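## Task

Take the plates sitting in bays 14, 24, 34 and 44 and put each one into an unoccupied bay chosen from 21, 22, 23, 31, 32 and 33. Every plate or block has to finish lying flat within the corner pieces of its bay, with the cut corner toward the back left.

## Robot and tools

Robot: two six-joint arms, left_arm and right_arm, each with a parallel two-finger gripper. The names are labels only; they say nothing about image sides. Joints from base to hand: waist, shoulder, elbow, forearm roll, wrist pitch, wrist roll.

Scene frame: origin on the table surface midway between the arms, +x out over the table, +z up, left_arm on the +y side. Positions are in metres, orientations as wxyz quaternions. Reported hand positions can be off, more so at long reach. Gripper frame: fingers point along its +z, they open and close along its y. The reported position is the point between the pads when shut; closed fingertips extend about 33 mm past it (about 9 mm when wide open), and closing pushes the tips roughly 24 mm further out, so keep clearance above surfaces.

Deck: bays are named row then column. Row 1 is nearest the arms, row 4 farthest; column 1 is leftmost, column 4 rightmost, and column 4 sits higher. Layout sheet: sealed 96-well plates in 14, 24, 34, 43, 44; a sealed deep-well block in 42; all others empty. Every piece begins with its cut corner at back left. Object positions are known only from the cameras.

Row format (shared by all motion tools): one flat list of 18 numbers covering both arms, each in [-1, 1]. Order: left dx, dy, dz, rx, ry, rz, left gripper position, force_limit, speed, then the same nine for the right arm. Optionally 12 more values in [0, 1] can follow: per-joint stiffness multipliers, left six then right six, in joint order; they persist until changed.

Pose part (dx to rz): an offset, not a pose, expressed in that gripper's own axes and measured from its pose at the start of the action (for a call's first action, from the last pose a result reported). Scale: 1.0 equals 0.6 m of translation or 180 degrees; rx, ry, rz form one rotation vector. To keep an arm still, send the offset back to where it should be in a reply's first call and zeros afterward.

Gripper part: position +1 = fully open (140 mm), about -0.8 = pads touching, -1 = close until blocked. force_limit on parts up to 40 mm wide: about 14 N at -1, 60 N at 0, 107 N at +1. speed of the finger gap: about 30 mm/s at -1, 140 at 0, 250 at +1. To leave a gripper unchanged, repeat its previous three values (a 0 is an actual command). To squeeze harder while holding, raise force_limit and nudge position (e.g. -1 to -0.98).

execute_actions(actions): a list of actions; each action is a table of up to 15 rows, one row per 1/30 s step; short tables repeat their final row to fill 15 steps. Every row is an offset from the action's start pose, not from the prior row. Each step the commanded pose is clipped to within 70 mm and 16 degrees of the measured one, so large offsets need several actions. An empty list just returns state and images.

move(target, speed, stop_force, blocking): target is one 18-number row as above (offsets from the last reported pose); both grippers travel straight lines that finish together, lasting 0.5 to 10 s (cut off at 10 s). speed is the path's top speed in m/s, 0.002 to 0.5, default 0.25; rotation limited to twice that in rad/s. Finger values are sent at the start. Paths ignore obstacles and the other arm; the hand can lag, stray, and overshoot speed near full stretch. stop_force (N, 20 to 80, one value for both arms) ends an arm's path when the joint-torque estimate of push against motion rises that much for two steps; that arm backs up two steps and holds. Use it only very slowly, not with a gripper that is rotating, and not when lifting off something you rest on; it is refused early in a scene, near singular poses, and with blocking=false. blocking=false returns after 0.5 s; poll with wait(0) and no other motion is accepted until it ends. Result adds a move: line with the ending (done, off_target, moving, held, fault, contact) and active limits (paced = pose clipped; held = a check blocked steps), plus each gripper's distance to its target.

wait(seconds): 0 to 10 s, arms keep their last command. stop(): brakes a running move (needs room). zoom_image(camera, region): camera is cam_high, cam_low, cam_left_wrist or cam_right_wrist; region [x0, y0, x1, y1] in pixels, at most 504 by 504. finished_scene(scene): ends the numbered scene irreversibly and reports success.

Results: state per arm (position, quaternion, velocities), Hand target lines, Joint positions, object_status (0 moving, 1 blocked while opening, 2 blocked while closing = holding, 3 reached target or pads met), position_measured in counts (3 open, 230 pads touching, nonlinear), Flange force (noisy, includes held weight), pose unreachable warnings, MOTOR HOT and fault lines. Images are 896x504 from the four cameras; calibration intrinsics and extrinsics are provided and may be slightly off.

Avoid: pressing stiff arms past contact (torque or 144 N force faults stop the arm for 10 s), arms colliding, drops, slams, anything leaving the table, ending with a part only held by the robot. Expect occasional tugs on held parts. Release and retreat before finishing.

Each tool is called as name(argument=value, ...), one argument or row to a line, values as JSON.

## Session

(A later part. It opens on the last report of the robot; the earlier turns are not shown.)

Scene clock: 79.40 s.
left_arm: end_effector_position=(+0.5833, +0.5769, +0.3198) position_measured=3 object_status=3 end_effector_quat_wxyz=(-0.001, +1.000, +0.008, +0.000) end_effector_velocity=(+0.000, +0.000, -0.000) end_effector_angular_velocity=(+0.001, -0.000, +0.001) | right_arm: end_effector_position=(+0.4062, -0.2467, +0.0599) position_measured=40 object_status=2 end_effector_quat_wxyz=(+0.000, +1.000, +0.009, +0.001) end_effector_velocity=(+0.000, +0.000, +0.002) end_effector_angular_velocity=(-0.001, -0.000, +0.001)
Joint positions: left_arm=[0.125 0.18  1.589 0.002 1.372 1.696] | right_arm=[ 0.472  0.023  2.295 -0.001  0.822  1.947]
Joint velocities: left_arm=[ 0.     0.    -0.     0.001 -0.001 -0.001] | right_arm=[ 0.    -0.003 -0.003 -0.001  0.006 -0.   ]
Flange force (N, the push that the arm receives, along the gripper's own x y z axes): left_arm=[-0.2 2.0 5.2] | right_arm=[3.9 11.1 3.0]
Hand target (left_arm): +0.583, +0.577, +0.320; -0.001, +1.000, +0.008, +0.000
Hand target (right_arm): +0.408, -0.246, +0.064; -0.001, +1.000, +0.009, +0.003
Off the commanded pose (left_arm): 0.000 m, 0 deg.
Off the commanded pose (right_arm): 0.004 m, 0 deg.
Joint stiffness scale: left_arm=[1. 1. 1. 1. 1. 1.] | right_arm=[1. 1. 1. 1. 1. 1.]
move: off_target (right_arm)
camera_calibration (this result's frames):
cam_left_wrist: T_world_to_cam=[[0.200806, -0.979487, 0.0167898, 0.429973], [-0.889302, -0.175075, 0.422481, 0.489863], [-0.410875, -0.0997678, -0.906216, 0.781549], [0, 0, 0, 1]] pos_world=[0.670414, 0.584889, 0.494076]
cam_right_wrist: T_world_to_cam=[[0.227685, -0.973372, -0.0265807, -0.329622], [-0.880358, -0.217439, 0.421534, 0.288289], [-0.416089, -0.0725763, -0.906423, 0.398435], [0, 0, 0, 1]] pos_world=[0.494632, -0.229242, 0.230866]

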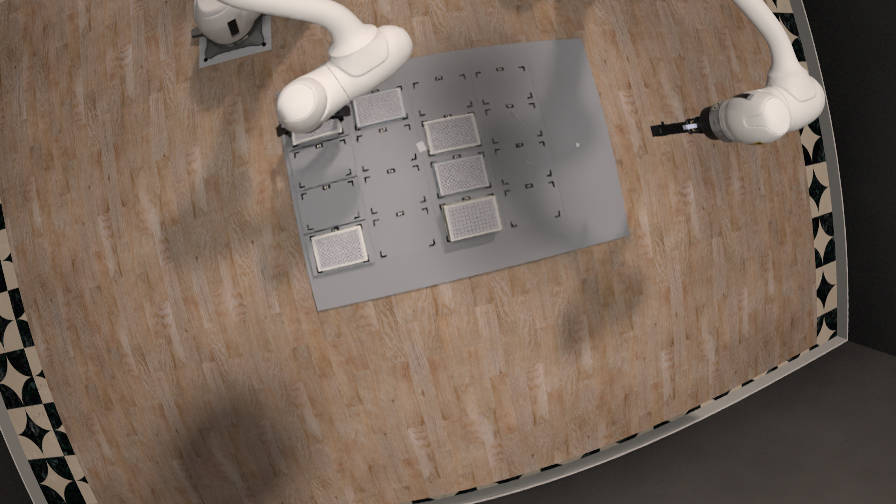

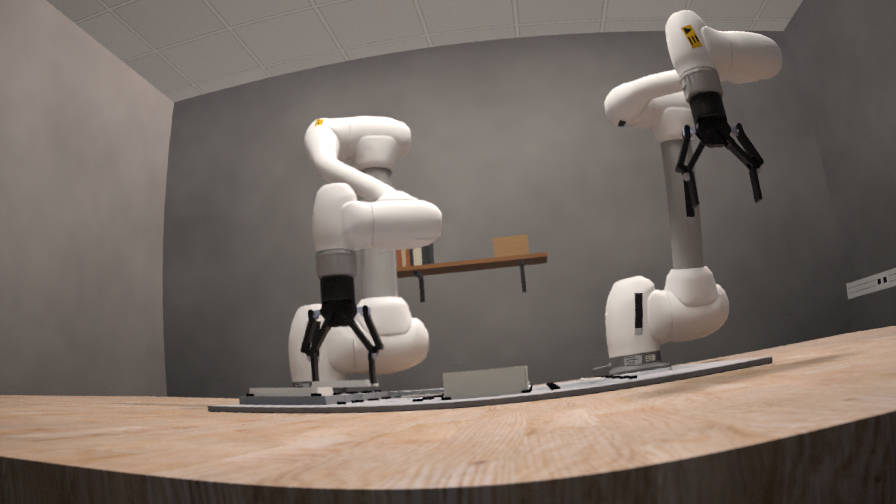

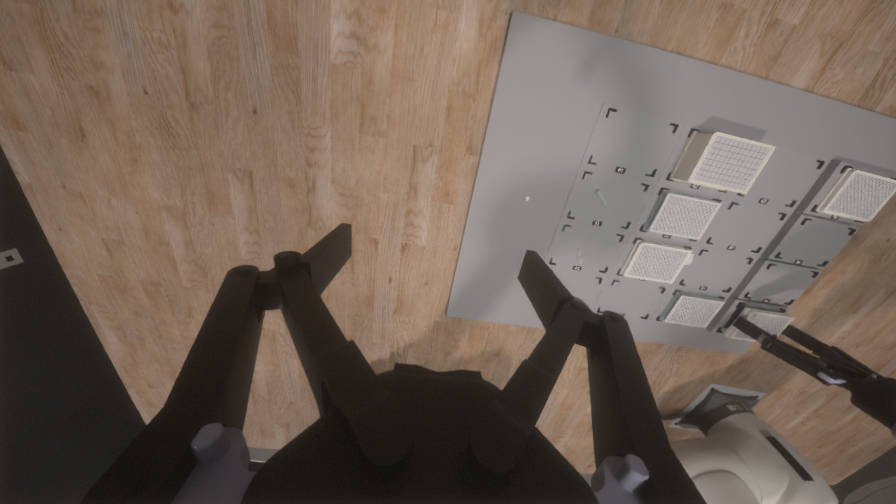

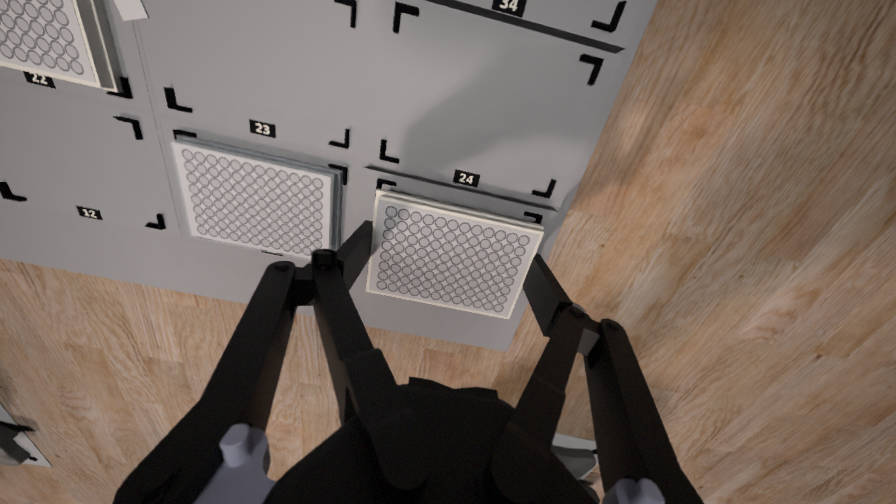

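move(
  target=[0,0,0,0,0,0,1,0,0, 0.1828,-0.2714,0.005,0,0,0.0015,-1,0,-0.8],
  speed=0.25,
)

move(
  target=[0,0,0,0,0,0,1,0,0, 0,0,0.032,-0.001,-0.001,0,-1,0,-0.8],
  speed=0.05,
)

zoom_image(
  camera="cam_right_wrist",
  region=[310,140,610,340],
)

Scene clock: 84.83 s.
left_arm: end_effector_position=(+0.5833, +0.5769, +0.3198) position_measured=3 object_status=3 end_effector_quat_wxyz=(-0.001, +1.000, +0.008, +0.000) end_effector_velocity=(-0.000, +0.000, -0.000) end_effector_angular_velocity=(+0.000, +0.001, -0.001) | right_arm: end_effector_position=(+0.5126, -0.0832, +0.0576) position_measured=40 object_status=2 end_effector_quat_wxyz=(-0.002, +1.000, +0.009, +0.003) end_effector_velocity=(+0.001, +0.002, +0.000) end_effector_angular_velocity=(+0.000, +0.001, -0.001)
Joint positions: left_arm=[0.125 0.18  1.589 0.002 1.372 1.696] | right_arm=[0.656 0.28  1.986 0.    0.869 2.131]
Joint velocities: left_arm=[0.    0.    0.    0.    0.001 0.001] | right_arm=[ 0.002  0.003 -0.004  0.001  0.002  0.002]
Flange force (N, the push that the arm receives, along the gripper's own x y z axes): left_arm=[0.6 0.5 5.5] | right_arm=[6.2 8.9 5.0]
Hand target (left_arm): +0.583, +0.577, +0.320; -0.001, +1.000, +0.008, +0.000
Hand target (right_arm): +0.513, -0.082, +0.057; -0.000, +1.000, +0.007, +0.001
Off the commanded pose (left_arm): 0.000 m, 0 deg.
Off the commanded pose (right_arm): 0.001 m, 0 deg.
Joint stiffness scale: left_arm=[1. 1. 1. 1. 1. 1.] | right_arm=[1. 1. 1. 1. 1. 1.]
move: done
camera_calibration (this result's frames):
cam_left_wrist: T_world_to_cam=[[0.200806, -0.979487, 0.0167898, 0.429973], [-0.889303, -0.175075, 0.422481, 0.489863], [-0.410875, -0.0997677, -0.906216, 0.781549], [0, 0, 0, 1]] pos_world=[0.670414, 0.584889, 0.494076]
cam_right_wrist: T_world_to_cam=[[0.227648, -0.9733, -0.0294007, -0.194513], [-0.88197, -0.218894, 0.41739, 0.419438], [-0.412681, -0.0690872, -0.908252, 0.451098], [0, 0, 0, 1]] pos_world=[0.600372, -0.066342, 0.228923]

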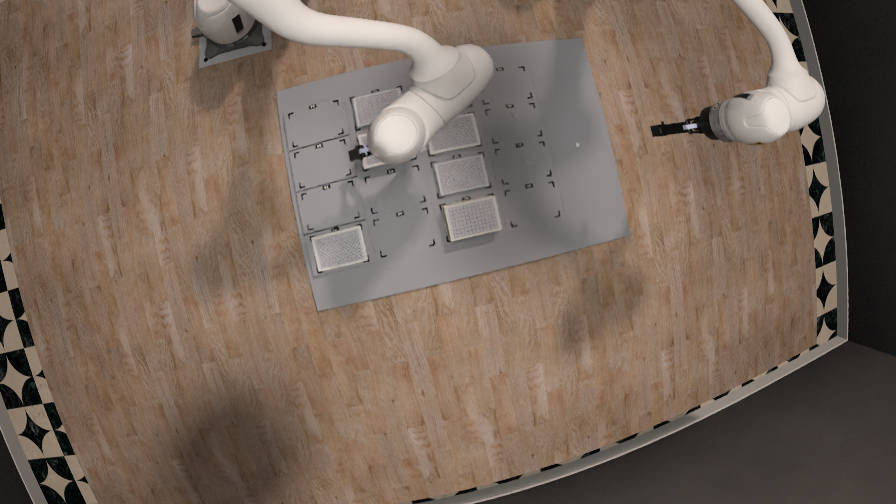

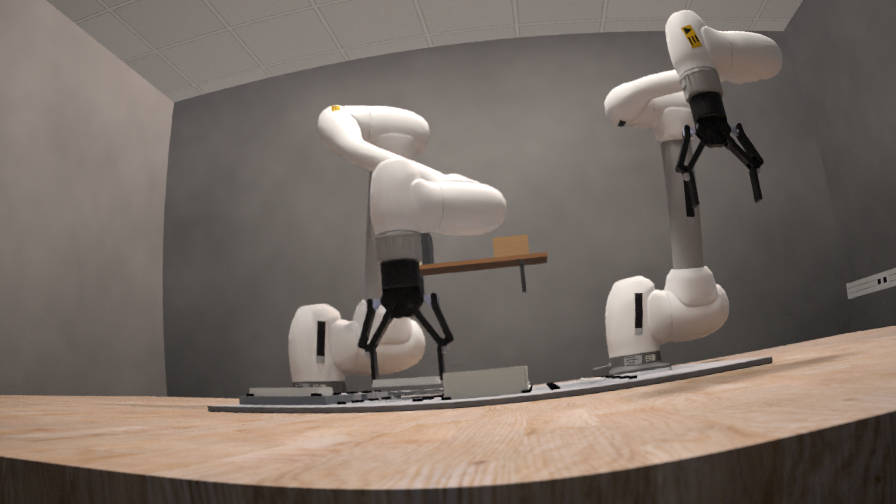

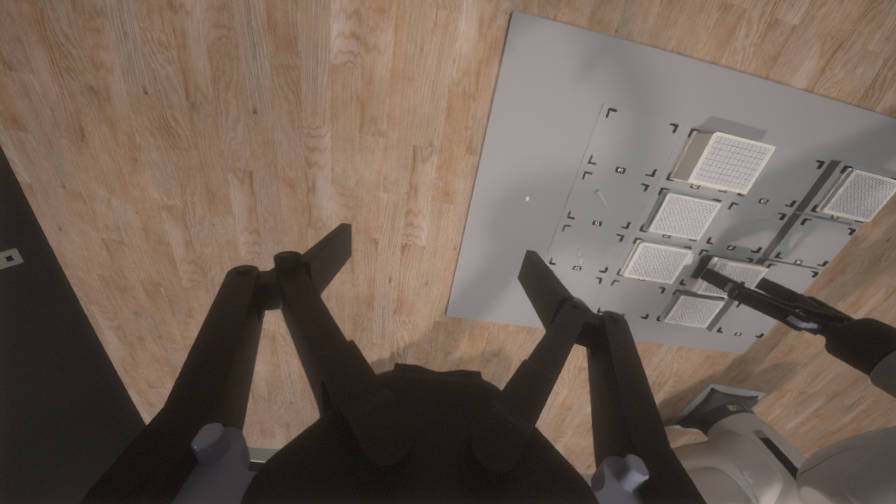

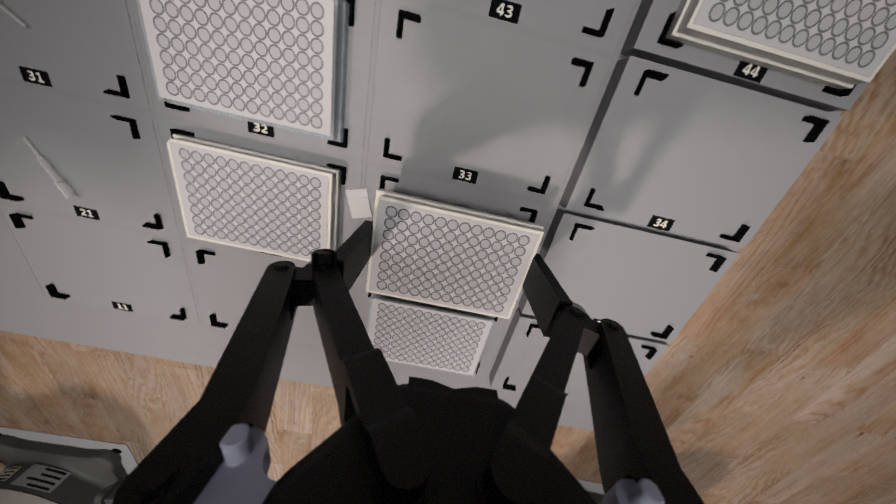

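Scene clock: 85.63 s.
left_arm: end_effector_position=(+0.5833, +0.5769, +0.3198) position_measured=3 object_status=3 end_effector_quat_wxyz=(-0.001, +1.000, +0.008, +0.000) end_effector_velocity=(-0.000, -0.001, -0.000) end_effector_angular_velocity=(-0.003, +0.001, -0.001) | right_arm: end_effector_position=(+0.5143, -0.0821, +0.0431) position_measured=40 object_status=2 end_effector_quat_wxyz=(-0.002, +1.000, +0.009, +0.003) end_effector_velocity=(+0.000, +0.000, -0.002) end_effector_angular_velocity=(+0.000, -0.001, +0.000)
Joint positions: left_arm=[0.125 0.18  1.589 0.002 1.372 1.696] | right_arm=[0.656 0.299 1.993 0.    0.843 2.131]
Joint velocities: left_arm=[-0.001 -0.     0.    -0.002  0.001  0.   ] | right_arm=[ 0.     0.003  0.001 -0.    -0.004 -0.   ]
Flange force (N, the push that the arm receives, along the gripper's own x y z axes): left_arm=[-1.0 0.9 5.2] | right_arm=[5.1 7.8 2.8]
Hand target (left_arm): +0.583, +0.577, +0.320; -0.001, +1.000, +0.008, +0.000
Hand target (right_arm): +0.513, -0.083, +0.038; -0.000, +1.000, +0.009, +0.001
Off the commanded pose (left_arm): 0.000 m, 0 deg.
Off the commanded pose (right_arm): 0.005 m, 0 deg.
Joint stiffness scale: left_arm=[1. 1. 1. 1. 1. 1.] | right_arm=[1. 1. 1. 1. 1. 1.]
move: off_target (right_arm)
camera_calibration (this result's frames):
cam_left_wrist: T_world_to_cam=[[0.200806, -0.979487, 0.0167897, 0.429973], [-0.889302, -0.175075, 0.422481, 0.489863], [-0.410875, -0.0997677, -0.906216, 0.781549], [0, 0, 0, 1]] pos_world=[0.670414, 0.584889, 0.494076]
cam_right_wrist: T_world_to_cam=[[0.227624, -0.973309, -0.0292825, -0.194236], [-0.881857, -0.218802, 0.417676, 0.427124], [-0.412935, -0.0692499, -0.908124, 0.438849], [0, 0, 0, 1]] pos_world=[0.602091, -0.0652061, 0.214442]

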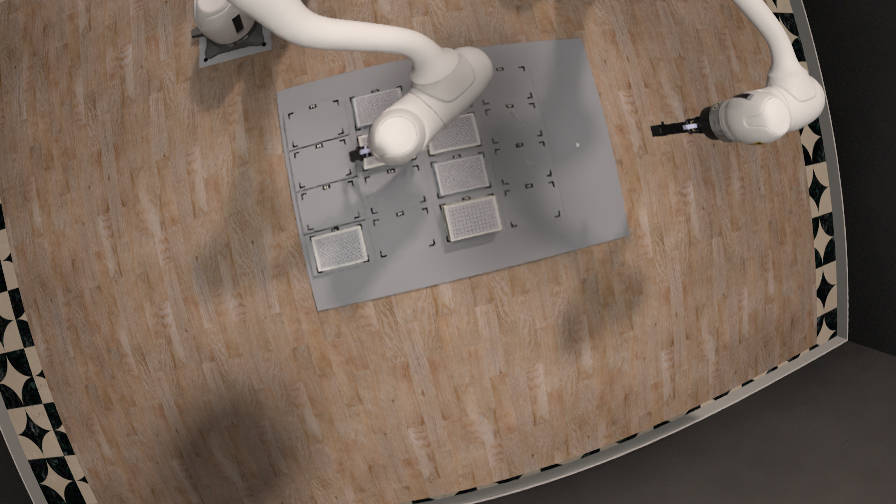

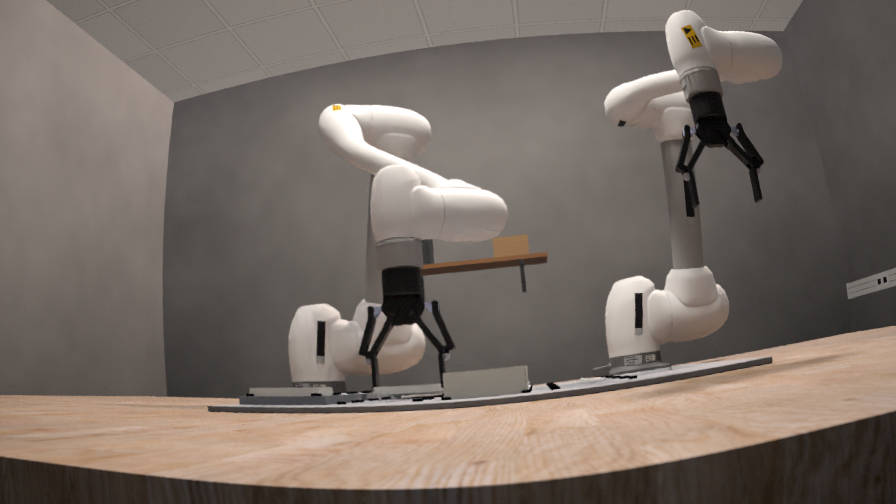

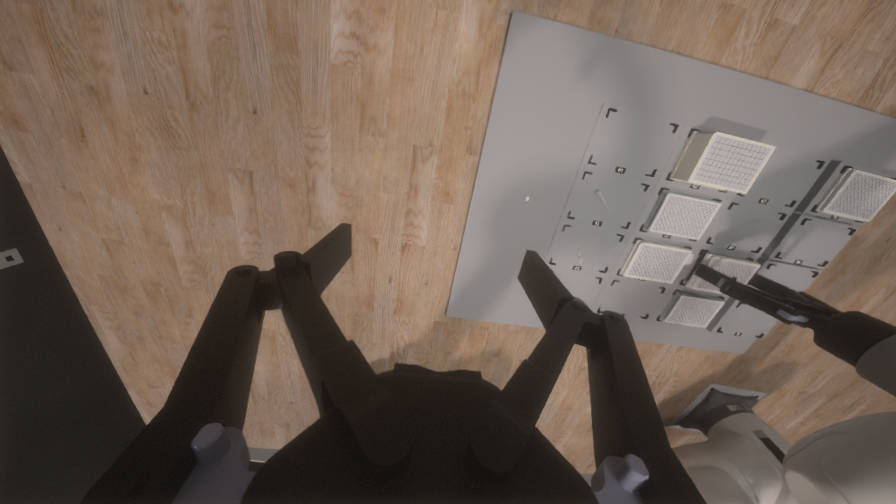

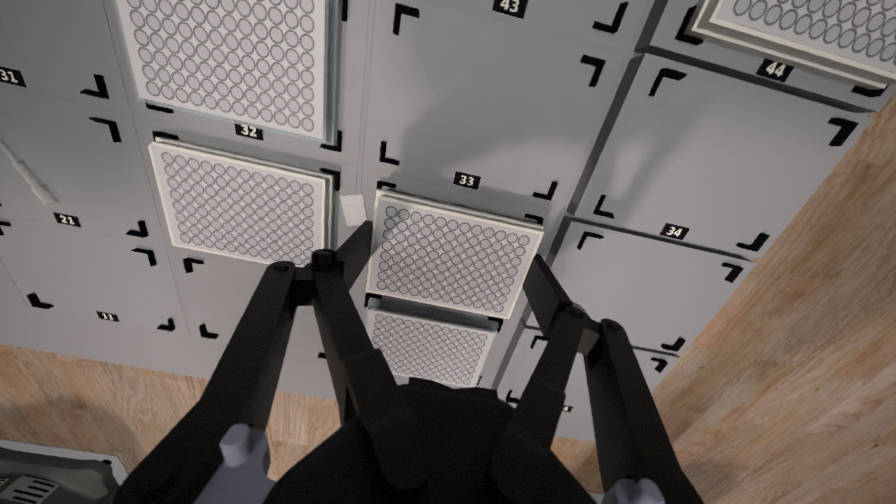

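Region (310, 140, 610, 340) of cam_right_wrist's 896x504 image, scaled by 1.680, with more detail than that image has.

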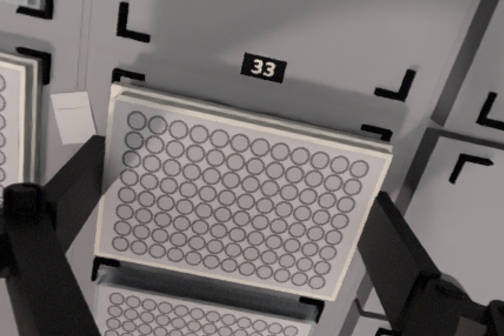

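move(
  target=[0,0,0,0,0,0,1,0,0, -0.004,0.0018,0.031,-0.001,-0.001,0,-1,0,-0.8],
  speed=0.015,
)

zoom_image(
  camera="cam_right_wrist",
  region=[310,140,610,340],
)

Scene clock: 89.77 s.
left_arm: end_effector_position=(+0.5833, +0.5769, +0.3198) position_measured=3 object_status=3 end_effector_quat_wxyz=(-0.001, +1.000, +0.008, +0.000) end_effector_velocity=(-0.000, +0.001, +0.001) end_effector_angular_velocity=(+0.002, -0.001, -0.001) | right_arm: end_effector_position=(+0.5143, -0.0821, +0.0314) position_measured=40 object_status=2 end_effector_quat_wxyz=(-0.002, +1.000, +0.009, +0.003) end_effector_velocity=(-0.000, +0.000, -0.000) end_effector_angular_velocity=(+0.000, +0.000, +0.001)
Joint positions: left_arm=[0.125 0.18  1.589 0.002 1.372 1.696] | right_arm=[0.656 0.313 2.001 0.    0.82  2.131]
Joint velocities: left_arm=[ 0.    -0.001 -0.     0.002 -0.     0.001] | right_arm=[ 0.001 -0.     0.     0.001 -0.    -0.001]
Flange force (N, the push that the arm receives, along the gripper's own x y z axes): left_arm=[0.2 0.2 5.2] | right_arm=[-1.0 11.9 -22.3]
Hand target (left_arm): +0.583, +0.577, +0.320; -0.001, +1.000, +0.008, +0.000
Hand target (right_arm): +0.512, -0.083, +0.025; -0.000, +1.000, +0.009, +0.001
Off the commanded pose (left_arm): 0.000 m, 0 deg.
Off the commanded pose (right_arm): 0.007 m, 0 deg.
Joint stiffness scale: left_arm=[1. 1. 1. 1. 1. 1.] | right_arm=[1. 1. 1. 1. 1. 1.]
move: off_target (right_arm)
camera_calibration (this result's frames):
cam_left_wrist: T_world_to_cam=[[0.200806, -0.979487, 0.0167898, 0.429973], [-0.889303, -0.175075, 0.42248, 0.489863], [-0.410875, -0.0997677, -0.906217, 0.781549], [0, 0, 0, 1]] pos_world=[0.670414, 0.584889, 0.494076]
cam_right_wrist: T_world_to_cam=[[0.227634, -0.9733, -0.0294785, -0.194573], [-0.882064, -0.218931, 0.417173, 0.43216], [-0.412488, -0.0689609, -0.908349, 0.427992], [0, 0, 0, 1]] pos_world=[0.602025, -0.0652502, 0.202745]

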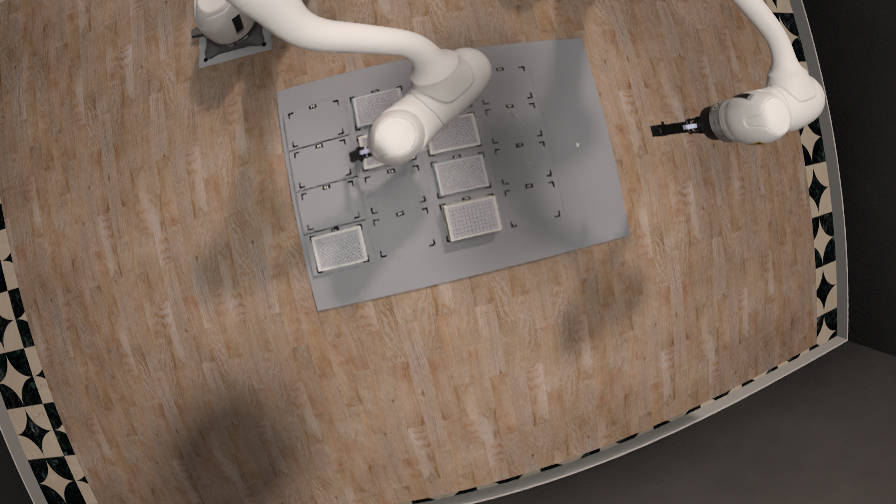

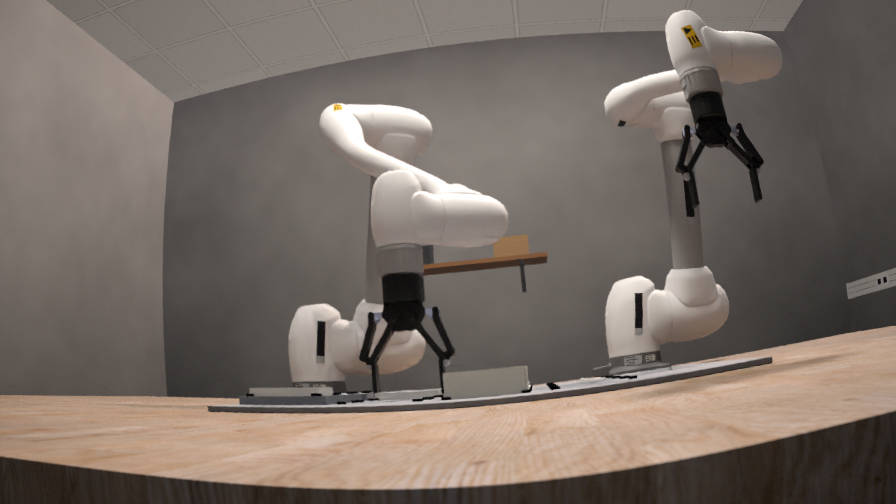

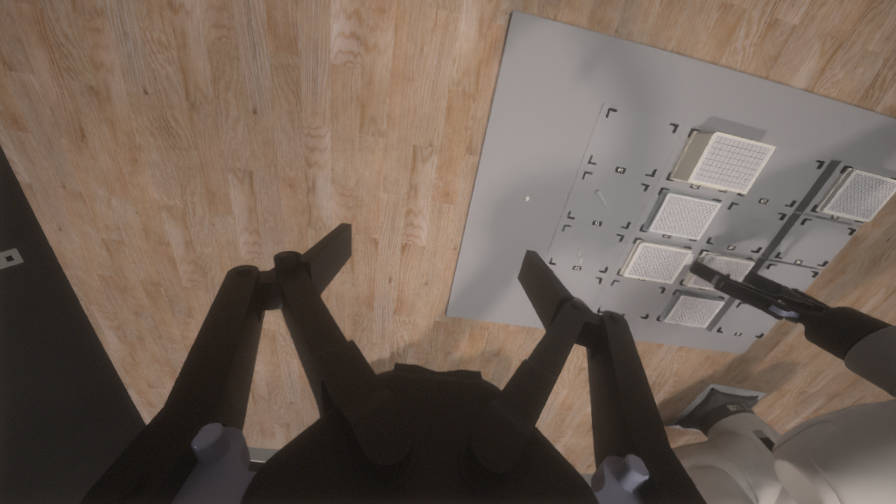

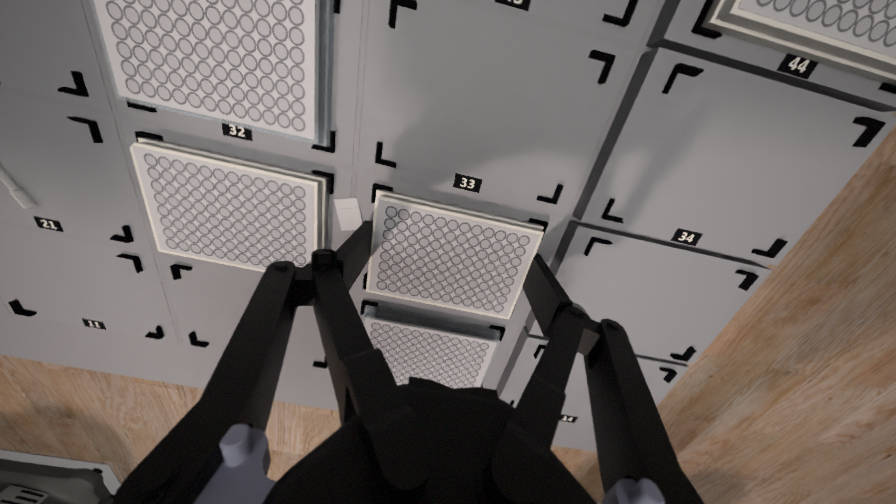

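Region (310, 140, 610, 340) of cam_right_wrist's 896x504 image, scaled by 1.680, with more detail than that image has.

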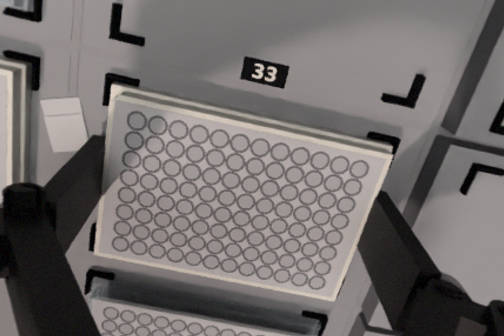

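move(
  target=[0,0,0,0,0,0,1,0,0, 0,0,0,0,0,0,0.88,0,-0.5],
)

move(
  target=[0,0,0,0,0,0,1,0,0, 0.002,0,-0.045,0,0,0,0.88,0,-0.5],
  speed=0.1,
)

move(
  target=[0,0,0,0,0,0,1,0,0, 0.35,0.2805,-0.013,0,-0.001,-0.001,1,0,-0.5],
  speed=0.35,
)

zoom_image(
  camera="cam_right_wrist",
  region=[310,140,610,340],
)

Scene clock: 96.47 s.
left_arm: end_effector_position=(+0.5833, +0.5769, +0.3198) position_measured=3 object_status=3 end_effector_quat_wxyz=(-0.001, +1.000, +0.008, +0.000) end_effector_velocity=(-0.000, +0.000, +0.000) end_effector_angular_velocity=(-0.001, +0.000, +0.001) | right_arm: end_effector_position=(+0.5143, -0.0821, +0.0314) position_measured=18 object_status=3 end_effector_quat_wxyz=(-0.002, +1.000, +0.009, +0.003) end_effector_velocity=(+0.001, +0.001, +0.001) end_effector_angular_velocity=(+0.002, -0.000, -0.001)
Joint positions: left_arm=[0.125 0.18  1.589 0.002 1.372 1.696] | right_arm=[0.656 0.313 2.001 0.    0.82  2.131]
Joint velocities: left_arm=[ 0.001 -0.     0.    -0.001  0.001  0.   ] | right_arm=[ 0.     0.    -0.001  0.002 -0.     0.   ]
Flange force (N, the push that the arm receives, along the gripper's own x y z axes): left_arm=[0.3 1.8 5.1] | right_arm=[2.9 6.3 2.4]
Hand target (left_arm): +0.583, +0.577, +0.320; -0.001, +1.000, +0.008, +0.000
Hand target (right_arm): +0.514, -0.082, +0.031; -0.002, +1.000, +0.009, +0.003
Off the commanded pose (left_arm): 0.000 m, 0 deg.
Off the commanded pose (right_arm): 0.000 m, 0 deg.
Joint stiffness scale: left_arm=[1. 1. 1. 1. 1. 1.] | right_arm=[1. 1. 1. 1. 1. 1.]
move: done
camera_calibration (this result's frames):
cam_left_wrist: T_world_to_cam=[[0.200806, -0.979487, 0.0167897, 0.429973], [-0.889302, -0.175075, 0.422481, 0.489863], [-0.410875, -0.0997677, -0.906216, 0.781549], [0, 0, 0, 1]] pos_world=[0.670414, 0.584889, 0.494076]
cam_right_wrist: T_world_to_cam=[[0.227635, -0.9733, -0.0294883, -0.19457], [-0.882074, -0.218937, 0.417148, 0.432173], [-0.412467, -0.0689467, -0.90836, 0.427982], [0, 0, 0, 1]] pos_world=[0.602027, -0.0652487, 0.202744]

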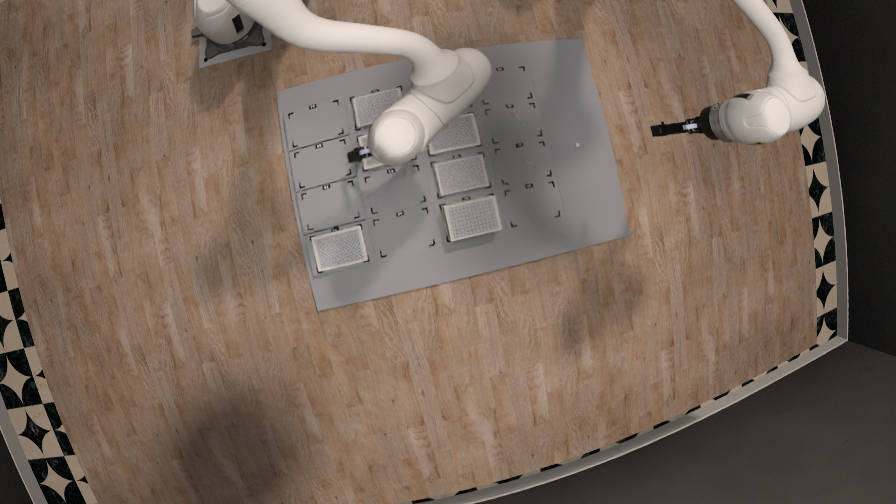

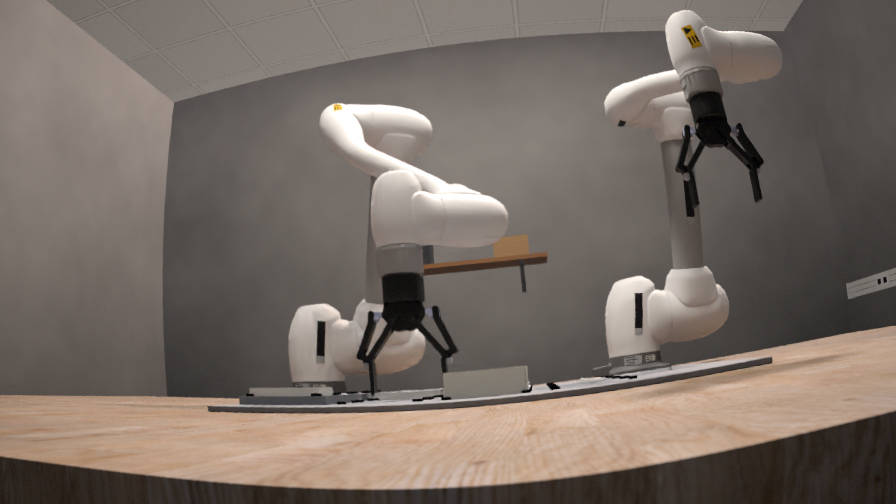

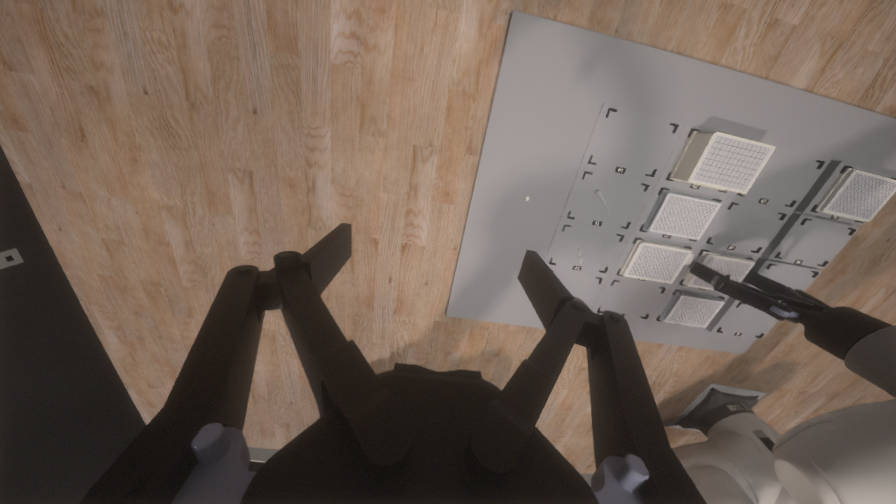

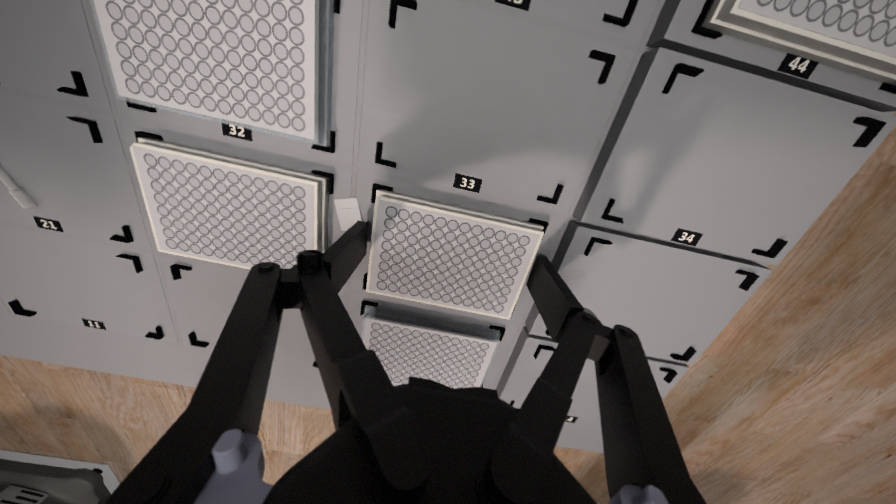

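Scene clock: 97.30 s.
left_arm: end_effector_position=(+0.5833, +0.5769, +0.3198) position_measured=3 object_status=3 end_effector_quat_wxyz=(-0.001, +1.000, +0.008, +0.000) end_effector_velocity=(-0.000, +0.000, -0.000) end_effector_angular_velocity=(-0.000, +0.001, +0.001) | right_arm: end_effector_position=(+0.5135, -0.0826, +0.0536) position_measured=18 object_status=3 end_effector_quat_wxyz=(-0.001, +1.000, +0.009, +0.001) end_effector_velocity=(-0.000, -0.000, +0.002) end_effector_angular_velocity=(-0.001, +0.001, -0.001)
Joint positions: left_arm=[0.125 0.18  1.589 0.002 1.372 1.696] | right_arm=[0.656 0.288 1.985 0.    0.866 2.131]
Joint velocities: left_arm=[ 0.     0.    -0.    -0.     0.001 -0.001] | right_arm=[-0.001 -0.002 -0.002  0.     0.005 -0.   ]
Flange force (N, the push that the arm receives, along the gripper's own x y z axes): left_arm=[-0.7 1.2 4.9] | right_arm=[2.3 7.2 4.0]
Hand target (left_arm): +0.583, +0.577, +0.320; -0.001, +1.000, +0.008, +0.000
Hand target (right_arm): +0.515, -0.082, +0.058; -0.002, +1.000, +0.009, +0.003
Off the commanded pose (left_arm): 0.000 m, 0 deg.
Off the commanded pose (right_arm): 0.005 m, 0 deg.
Joint stiffness scale: left_arm=[1. 1. 1. 1. 1. 1.] | right_arm=[1. 1. 1. 1. 1. 1.]
move: off_target (right_arm)
camera_calibration (this result's frames):
cam_left_wrist: T_world_to_cam=[[0.200806, -0.979487, 0.0167898, 0.429973], [-0.889303, -0.175075, 0.422481, 0.489863], [-0.410875, -0.0997677, -0.906216, 0.781549], [0, 0, 0, 1]] pos_world=[0.670414, 0.584889, 0.494076]
cam_right_wrist: T_world_to_cam=[[0.227549, -0.973359, -0.02816, -0.194281], [-0.880697, -0.218052, 0.420506, 0.42123], [-0.415444, -0.0708851, -0.906853, 0.449103], [0, 0, 0, 1]] pos_world=[0.601761, -0.0654201, 0.224669]

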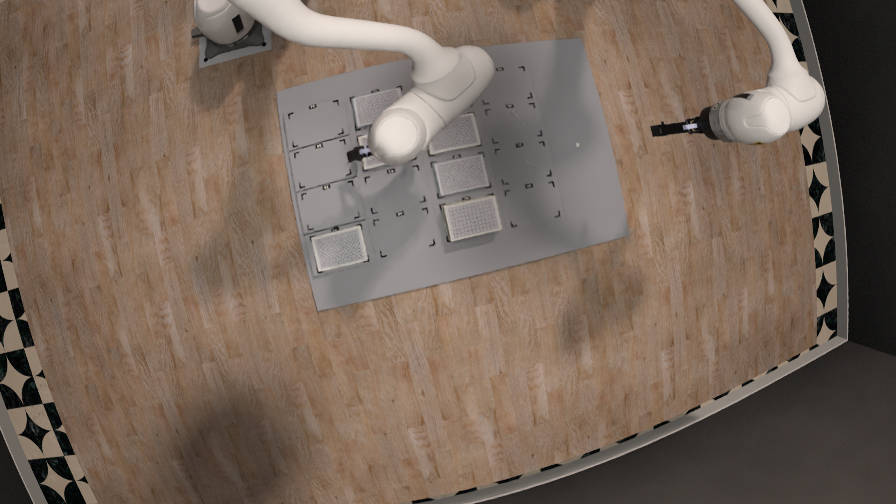

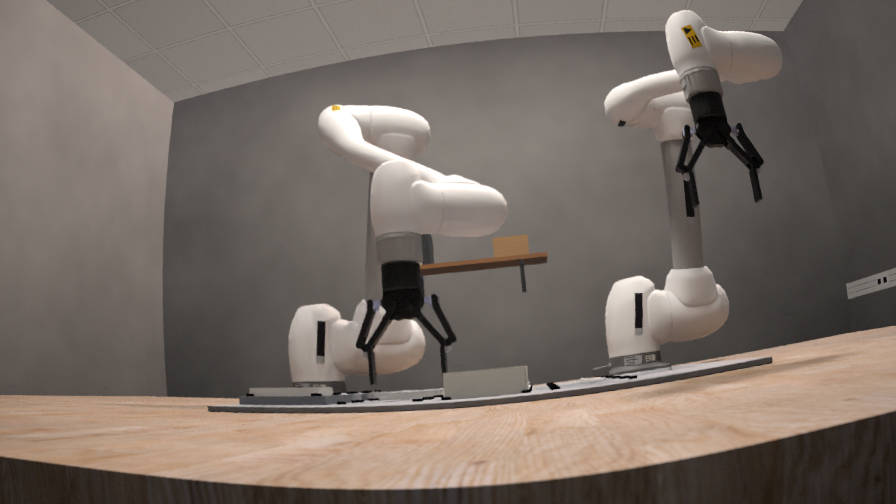

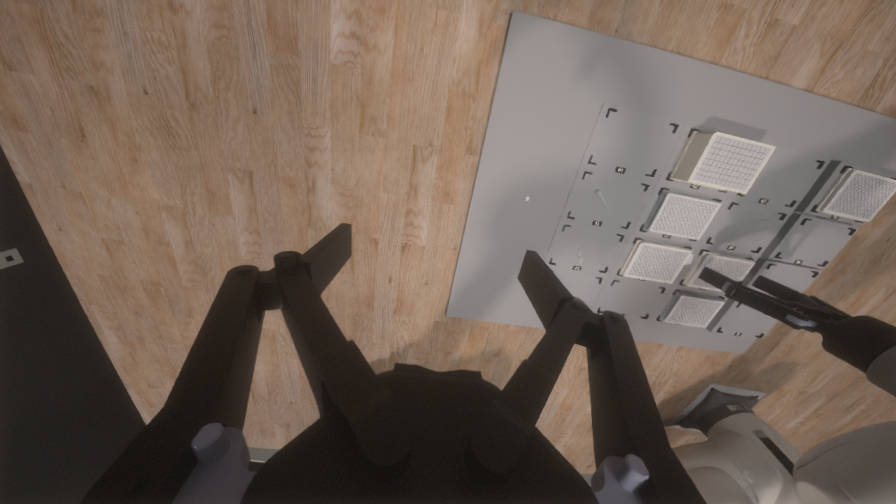

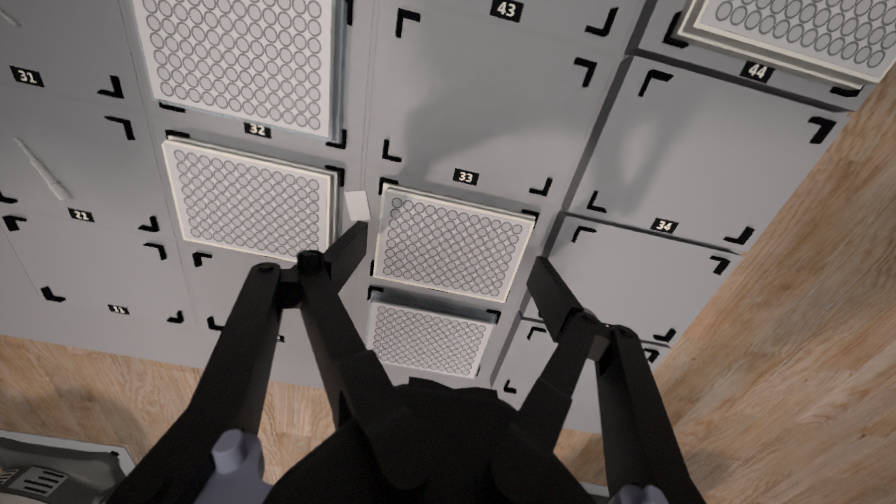

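Scene clock: 98.73 s.
left_arm: end_effector_position=(+0.5833, +0.5769, +0.3198) position_measured=3 object_status=3 end_effector_quat_wxyz=(-0.001, +1.000, +0.008, +0.000) end_effector_velocity=(+0.000, +0.000, -0.002) end_effector_angular_velocity=(-0.000, +0.002, +0.000) | right_arm: end_effector_position=(+0.7250, -0.2477, +0.0623) position_measured=3 object_status=3 end_effector_quat_wxyz=(-0.000, +1.000, +0.008, +0.002) end_effector_velocity=(+0.001, -0.000, +0.000) end_effector_angular_velocity=(+0.002, +0.001, +0.001)
Joint positions: left_arm=[0.125 0.18  1.589 0.002 1.372 1.696] | right_arm=[ 0.301  0.439  1.74  -0.001  0.959  1.778]
Joint velocities: left_arm=[ 0.     0.002  0.     0.    -0.     0.   ] | right_arm=[-0.002  0.002 -0.003  0.002  0.002 -0.004]
Flange force (N, the push that the arm receives, along the gripper's own x y z axes): left_arm=[0.3 0.9 5.3] | right_arm=[2.7 2.6 3.8]
Hand target (left_arm): +0.583, +0.577, +0.320; -0.001, +1.000, +0.008, +0.000
Hand target (right_arm): +0.726, -0.248, +0.061; -0.001, +1.000, +0.010, -0.001
Off the commanded pose (left_arm): 0.000 m, 0 deg.
Off the commanded pose (right_arm): 0.002 m, 0 deg.
Joint stiffness scale: left_arm=[1. 1. 1. 1. 1. 1.] | right_arm=[1. 1. 1. 1. 1. 1.]
move: done
camera_calibration (this result's frames):
cam_left_wrist: T_world_to_cam=[[0.200806, -0.979487, 0.0167899, 0.429973], [-0.889303, -0.175075, 0.422481, 0.489863], [-0.410875, -0.0997678, -0.906216, 0.781549], [0, 0, 0, 1]] pos_world=[0.670414, 0.584889, 0.494076]
cam_right_wrist: T_world_to_cam=[[0.226301, -0.973696, -0.0265167, -0.402141], [-0.881784, -0.216353, 0.419105, 0.56913], [-0.413818, -0.071462, -0.90755, 0.531841], [0, 0, 0, 1]] pos_world=[0.81294, -0.230424, 0.233483]

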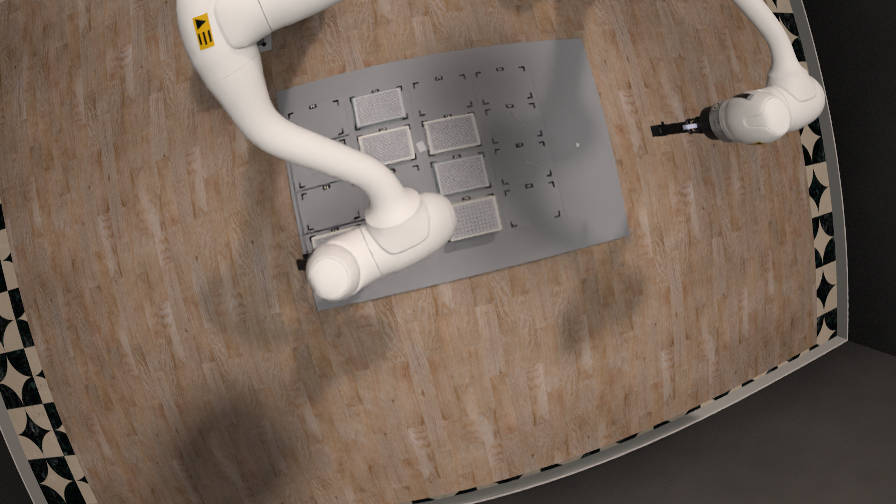

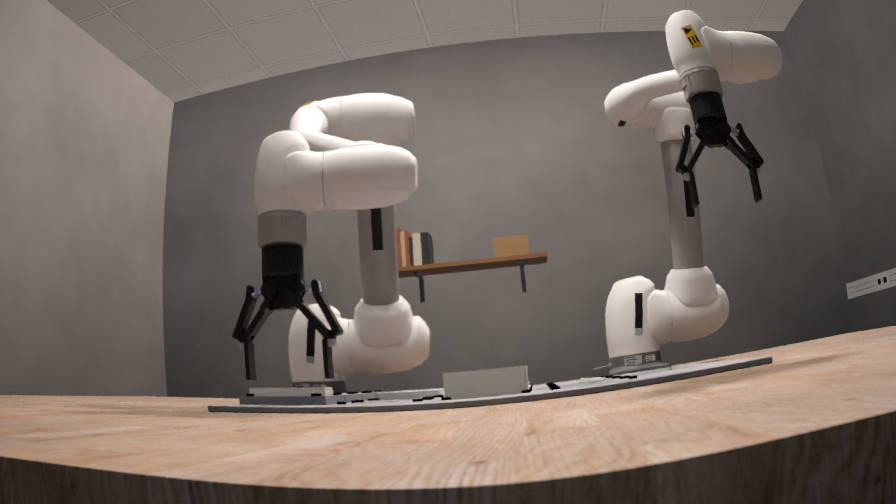

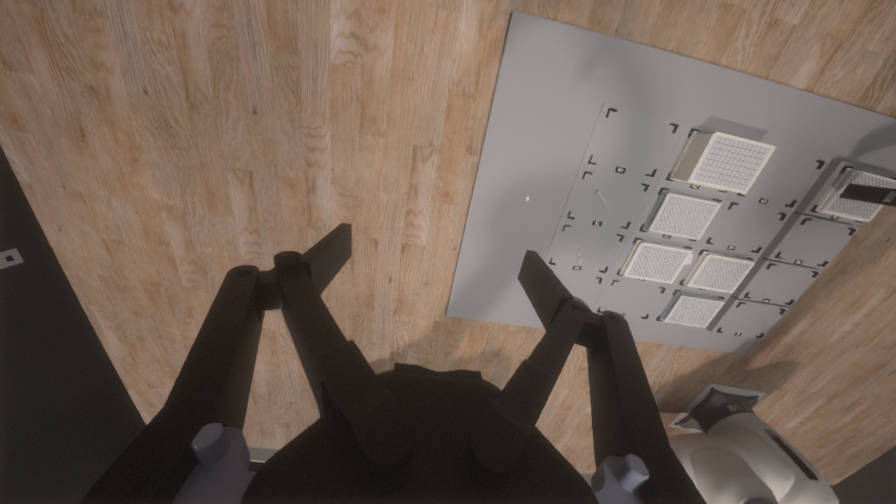

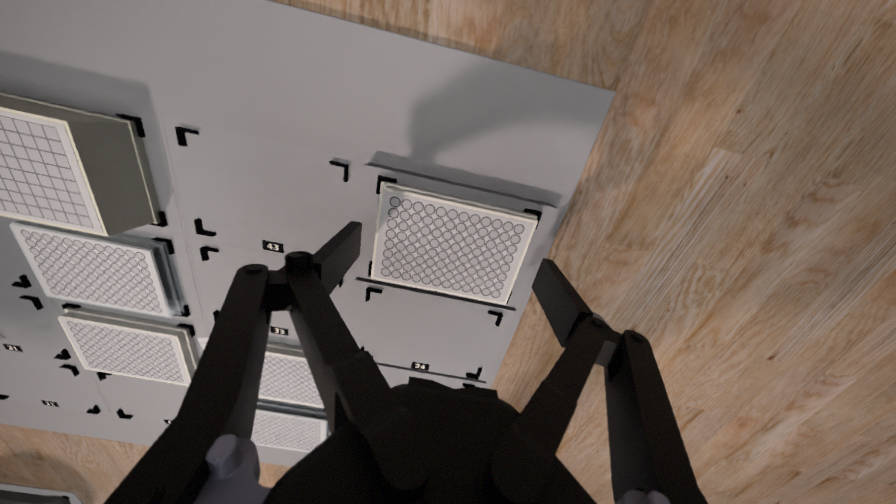

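Region (310, 140, 610, 340) of cam_right_wrist's 896x504 image, scaled by 1.680, with more detail than that image has.

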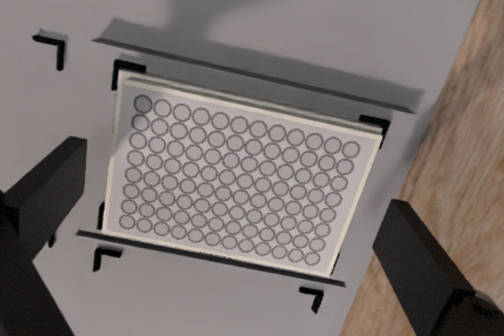

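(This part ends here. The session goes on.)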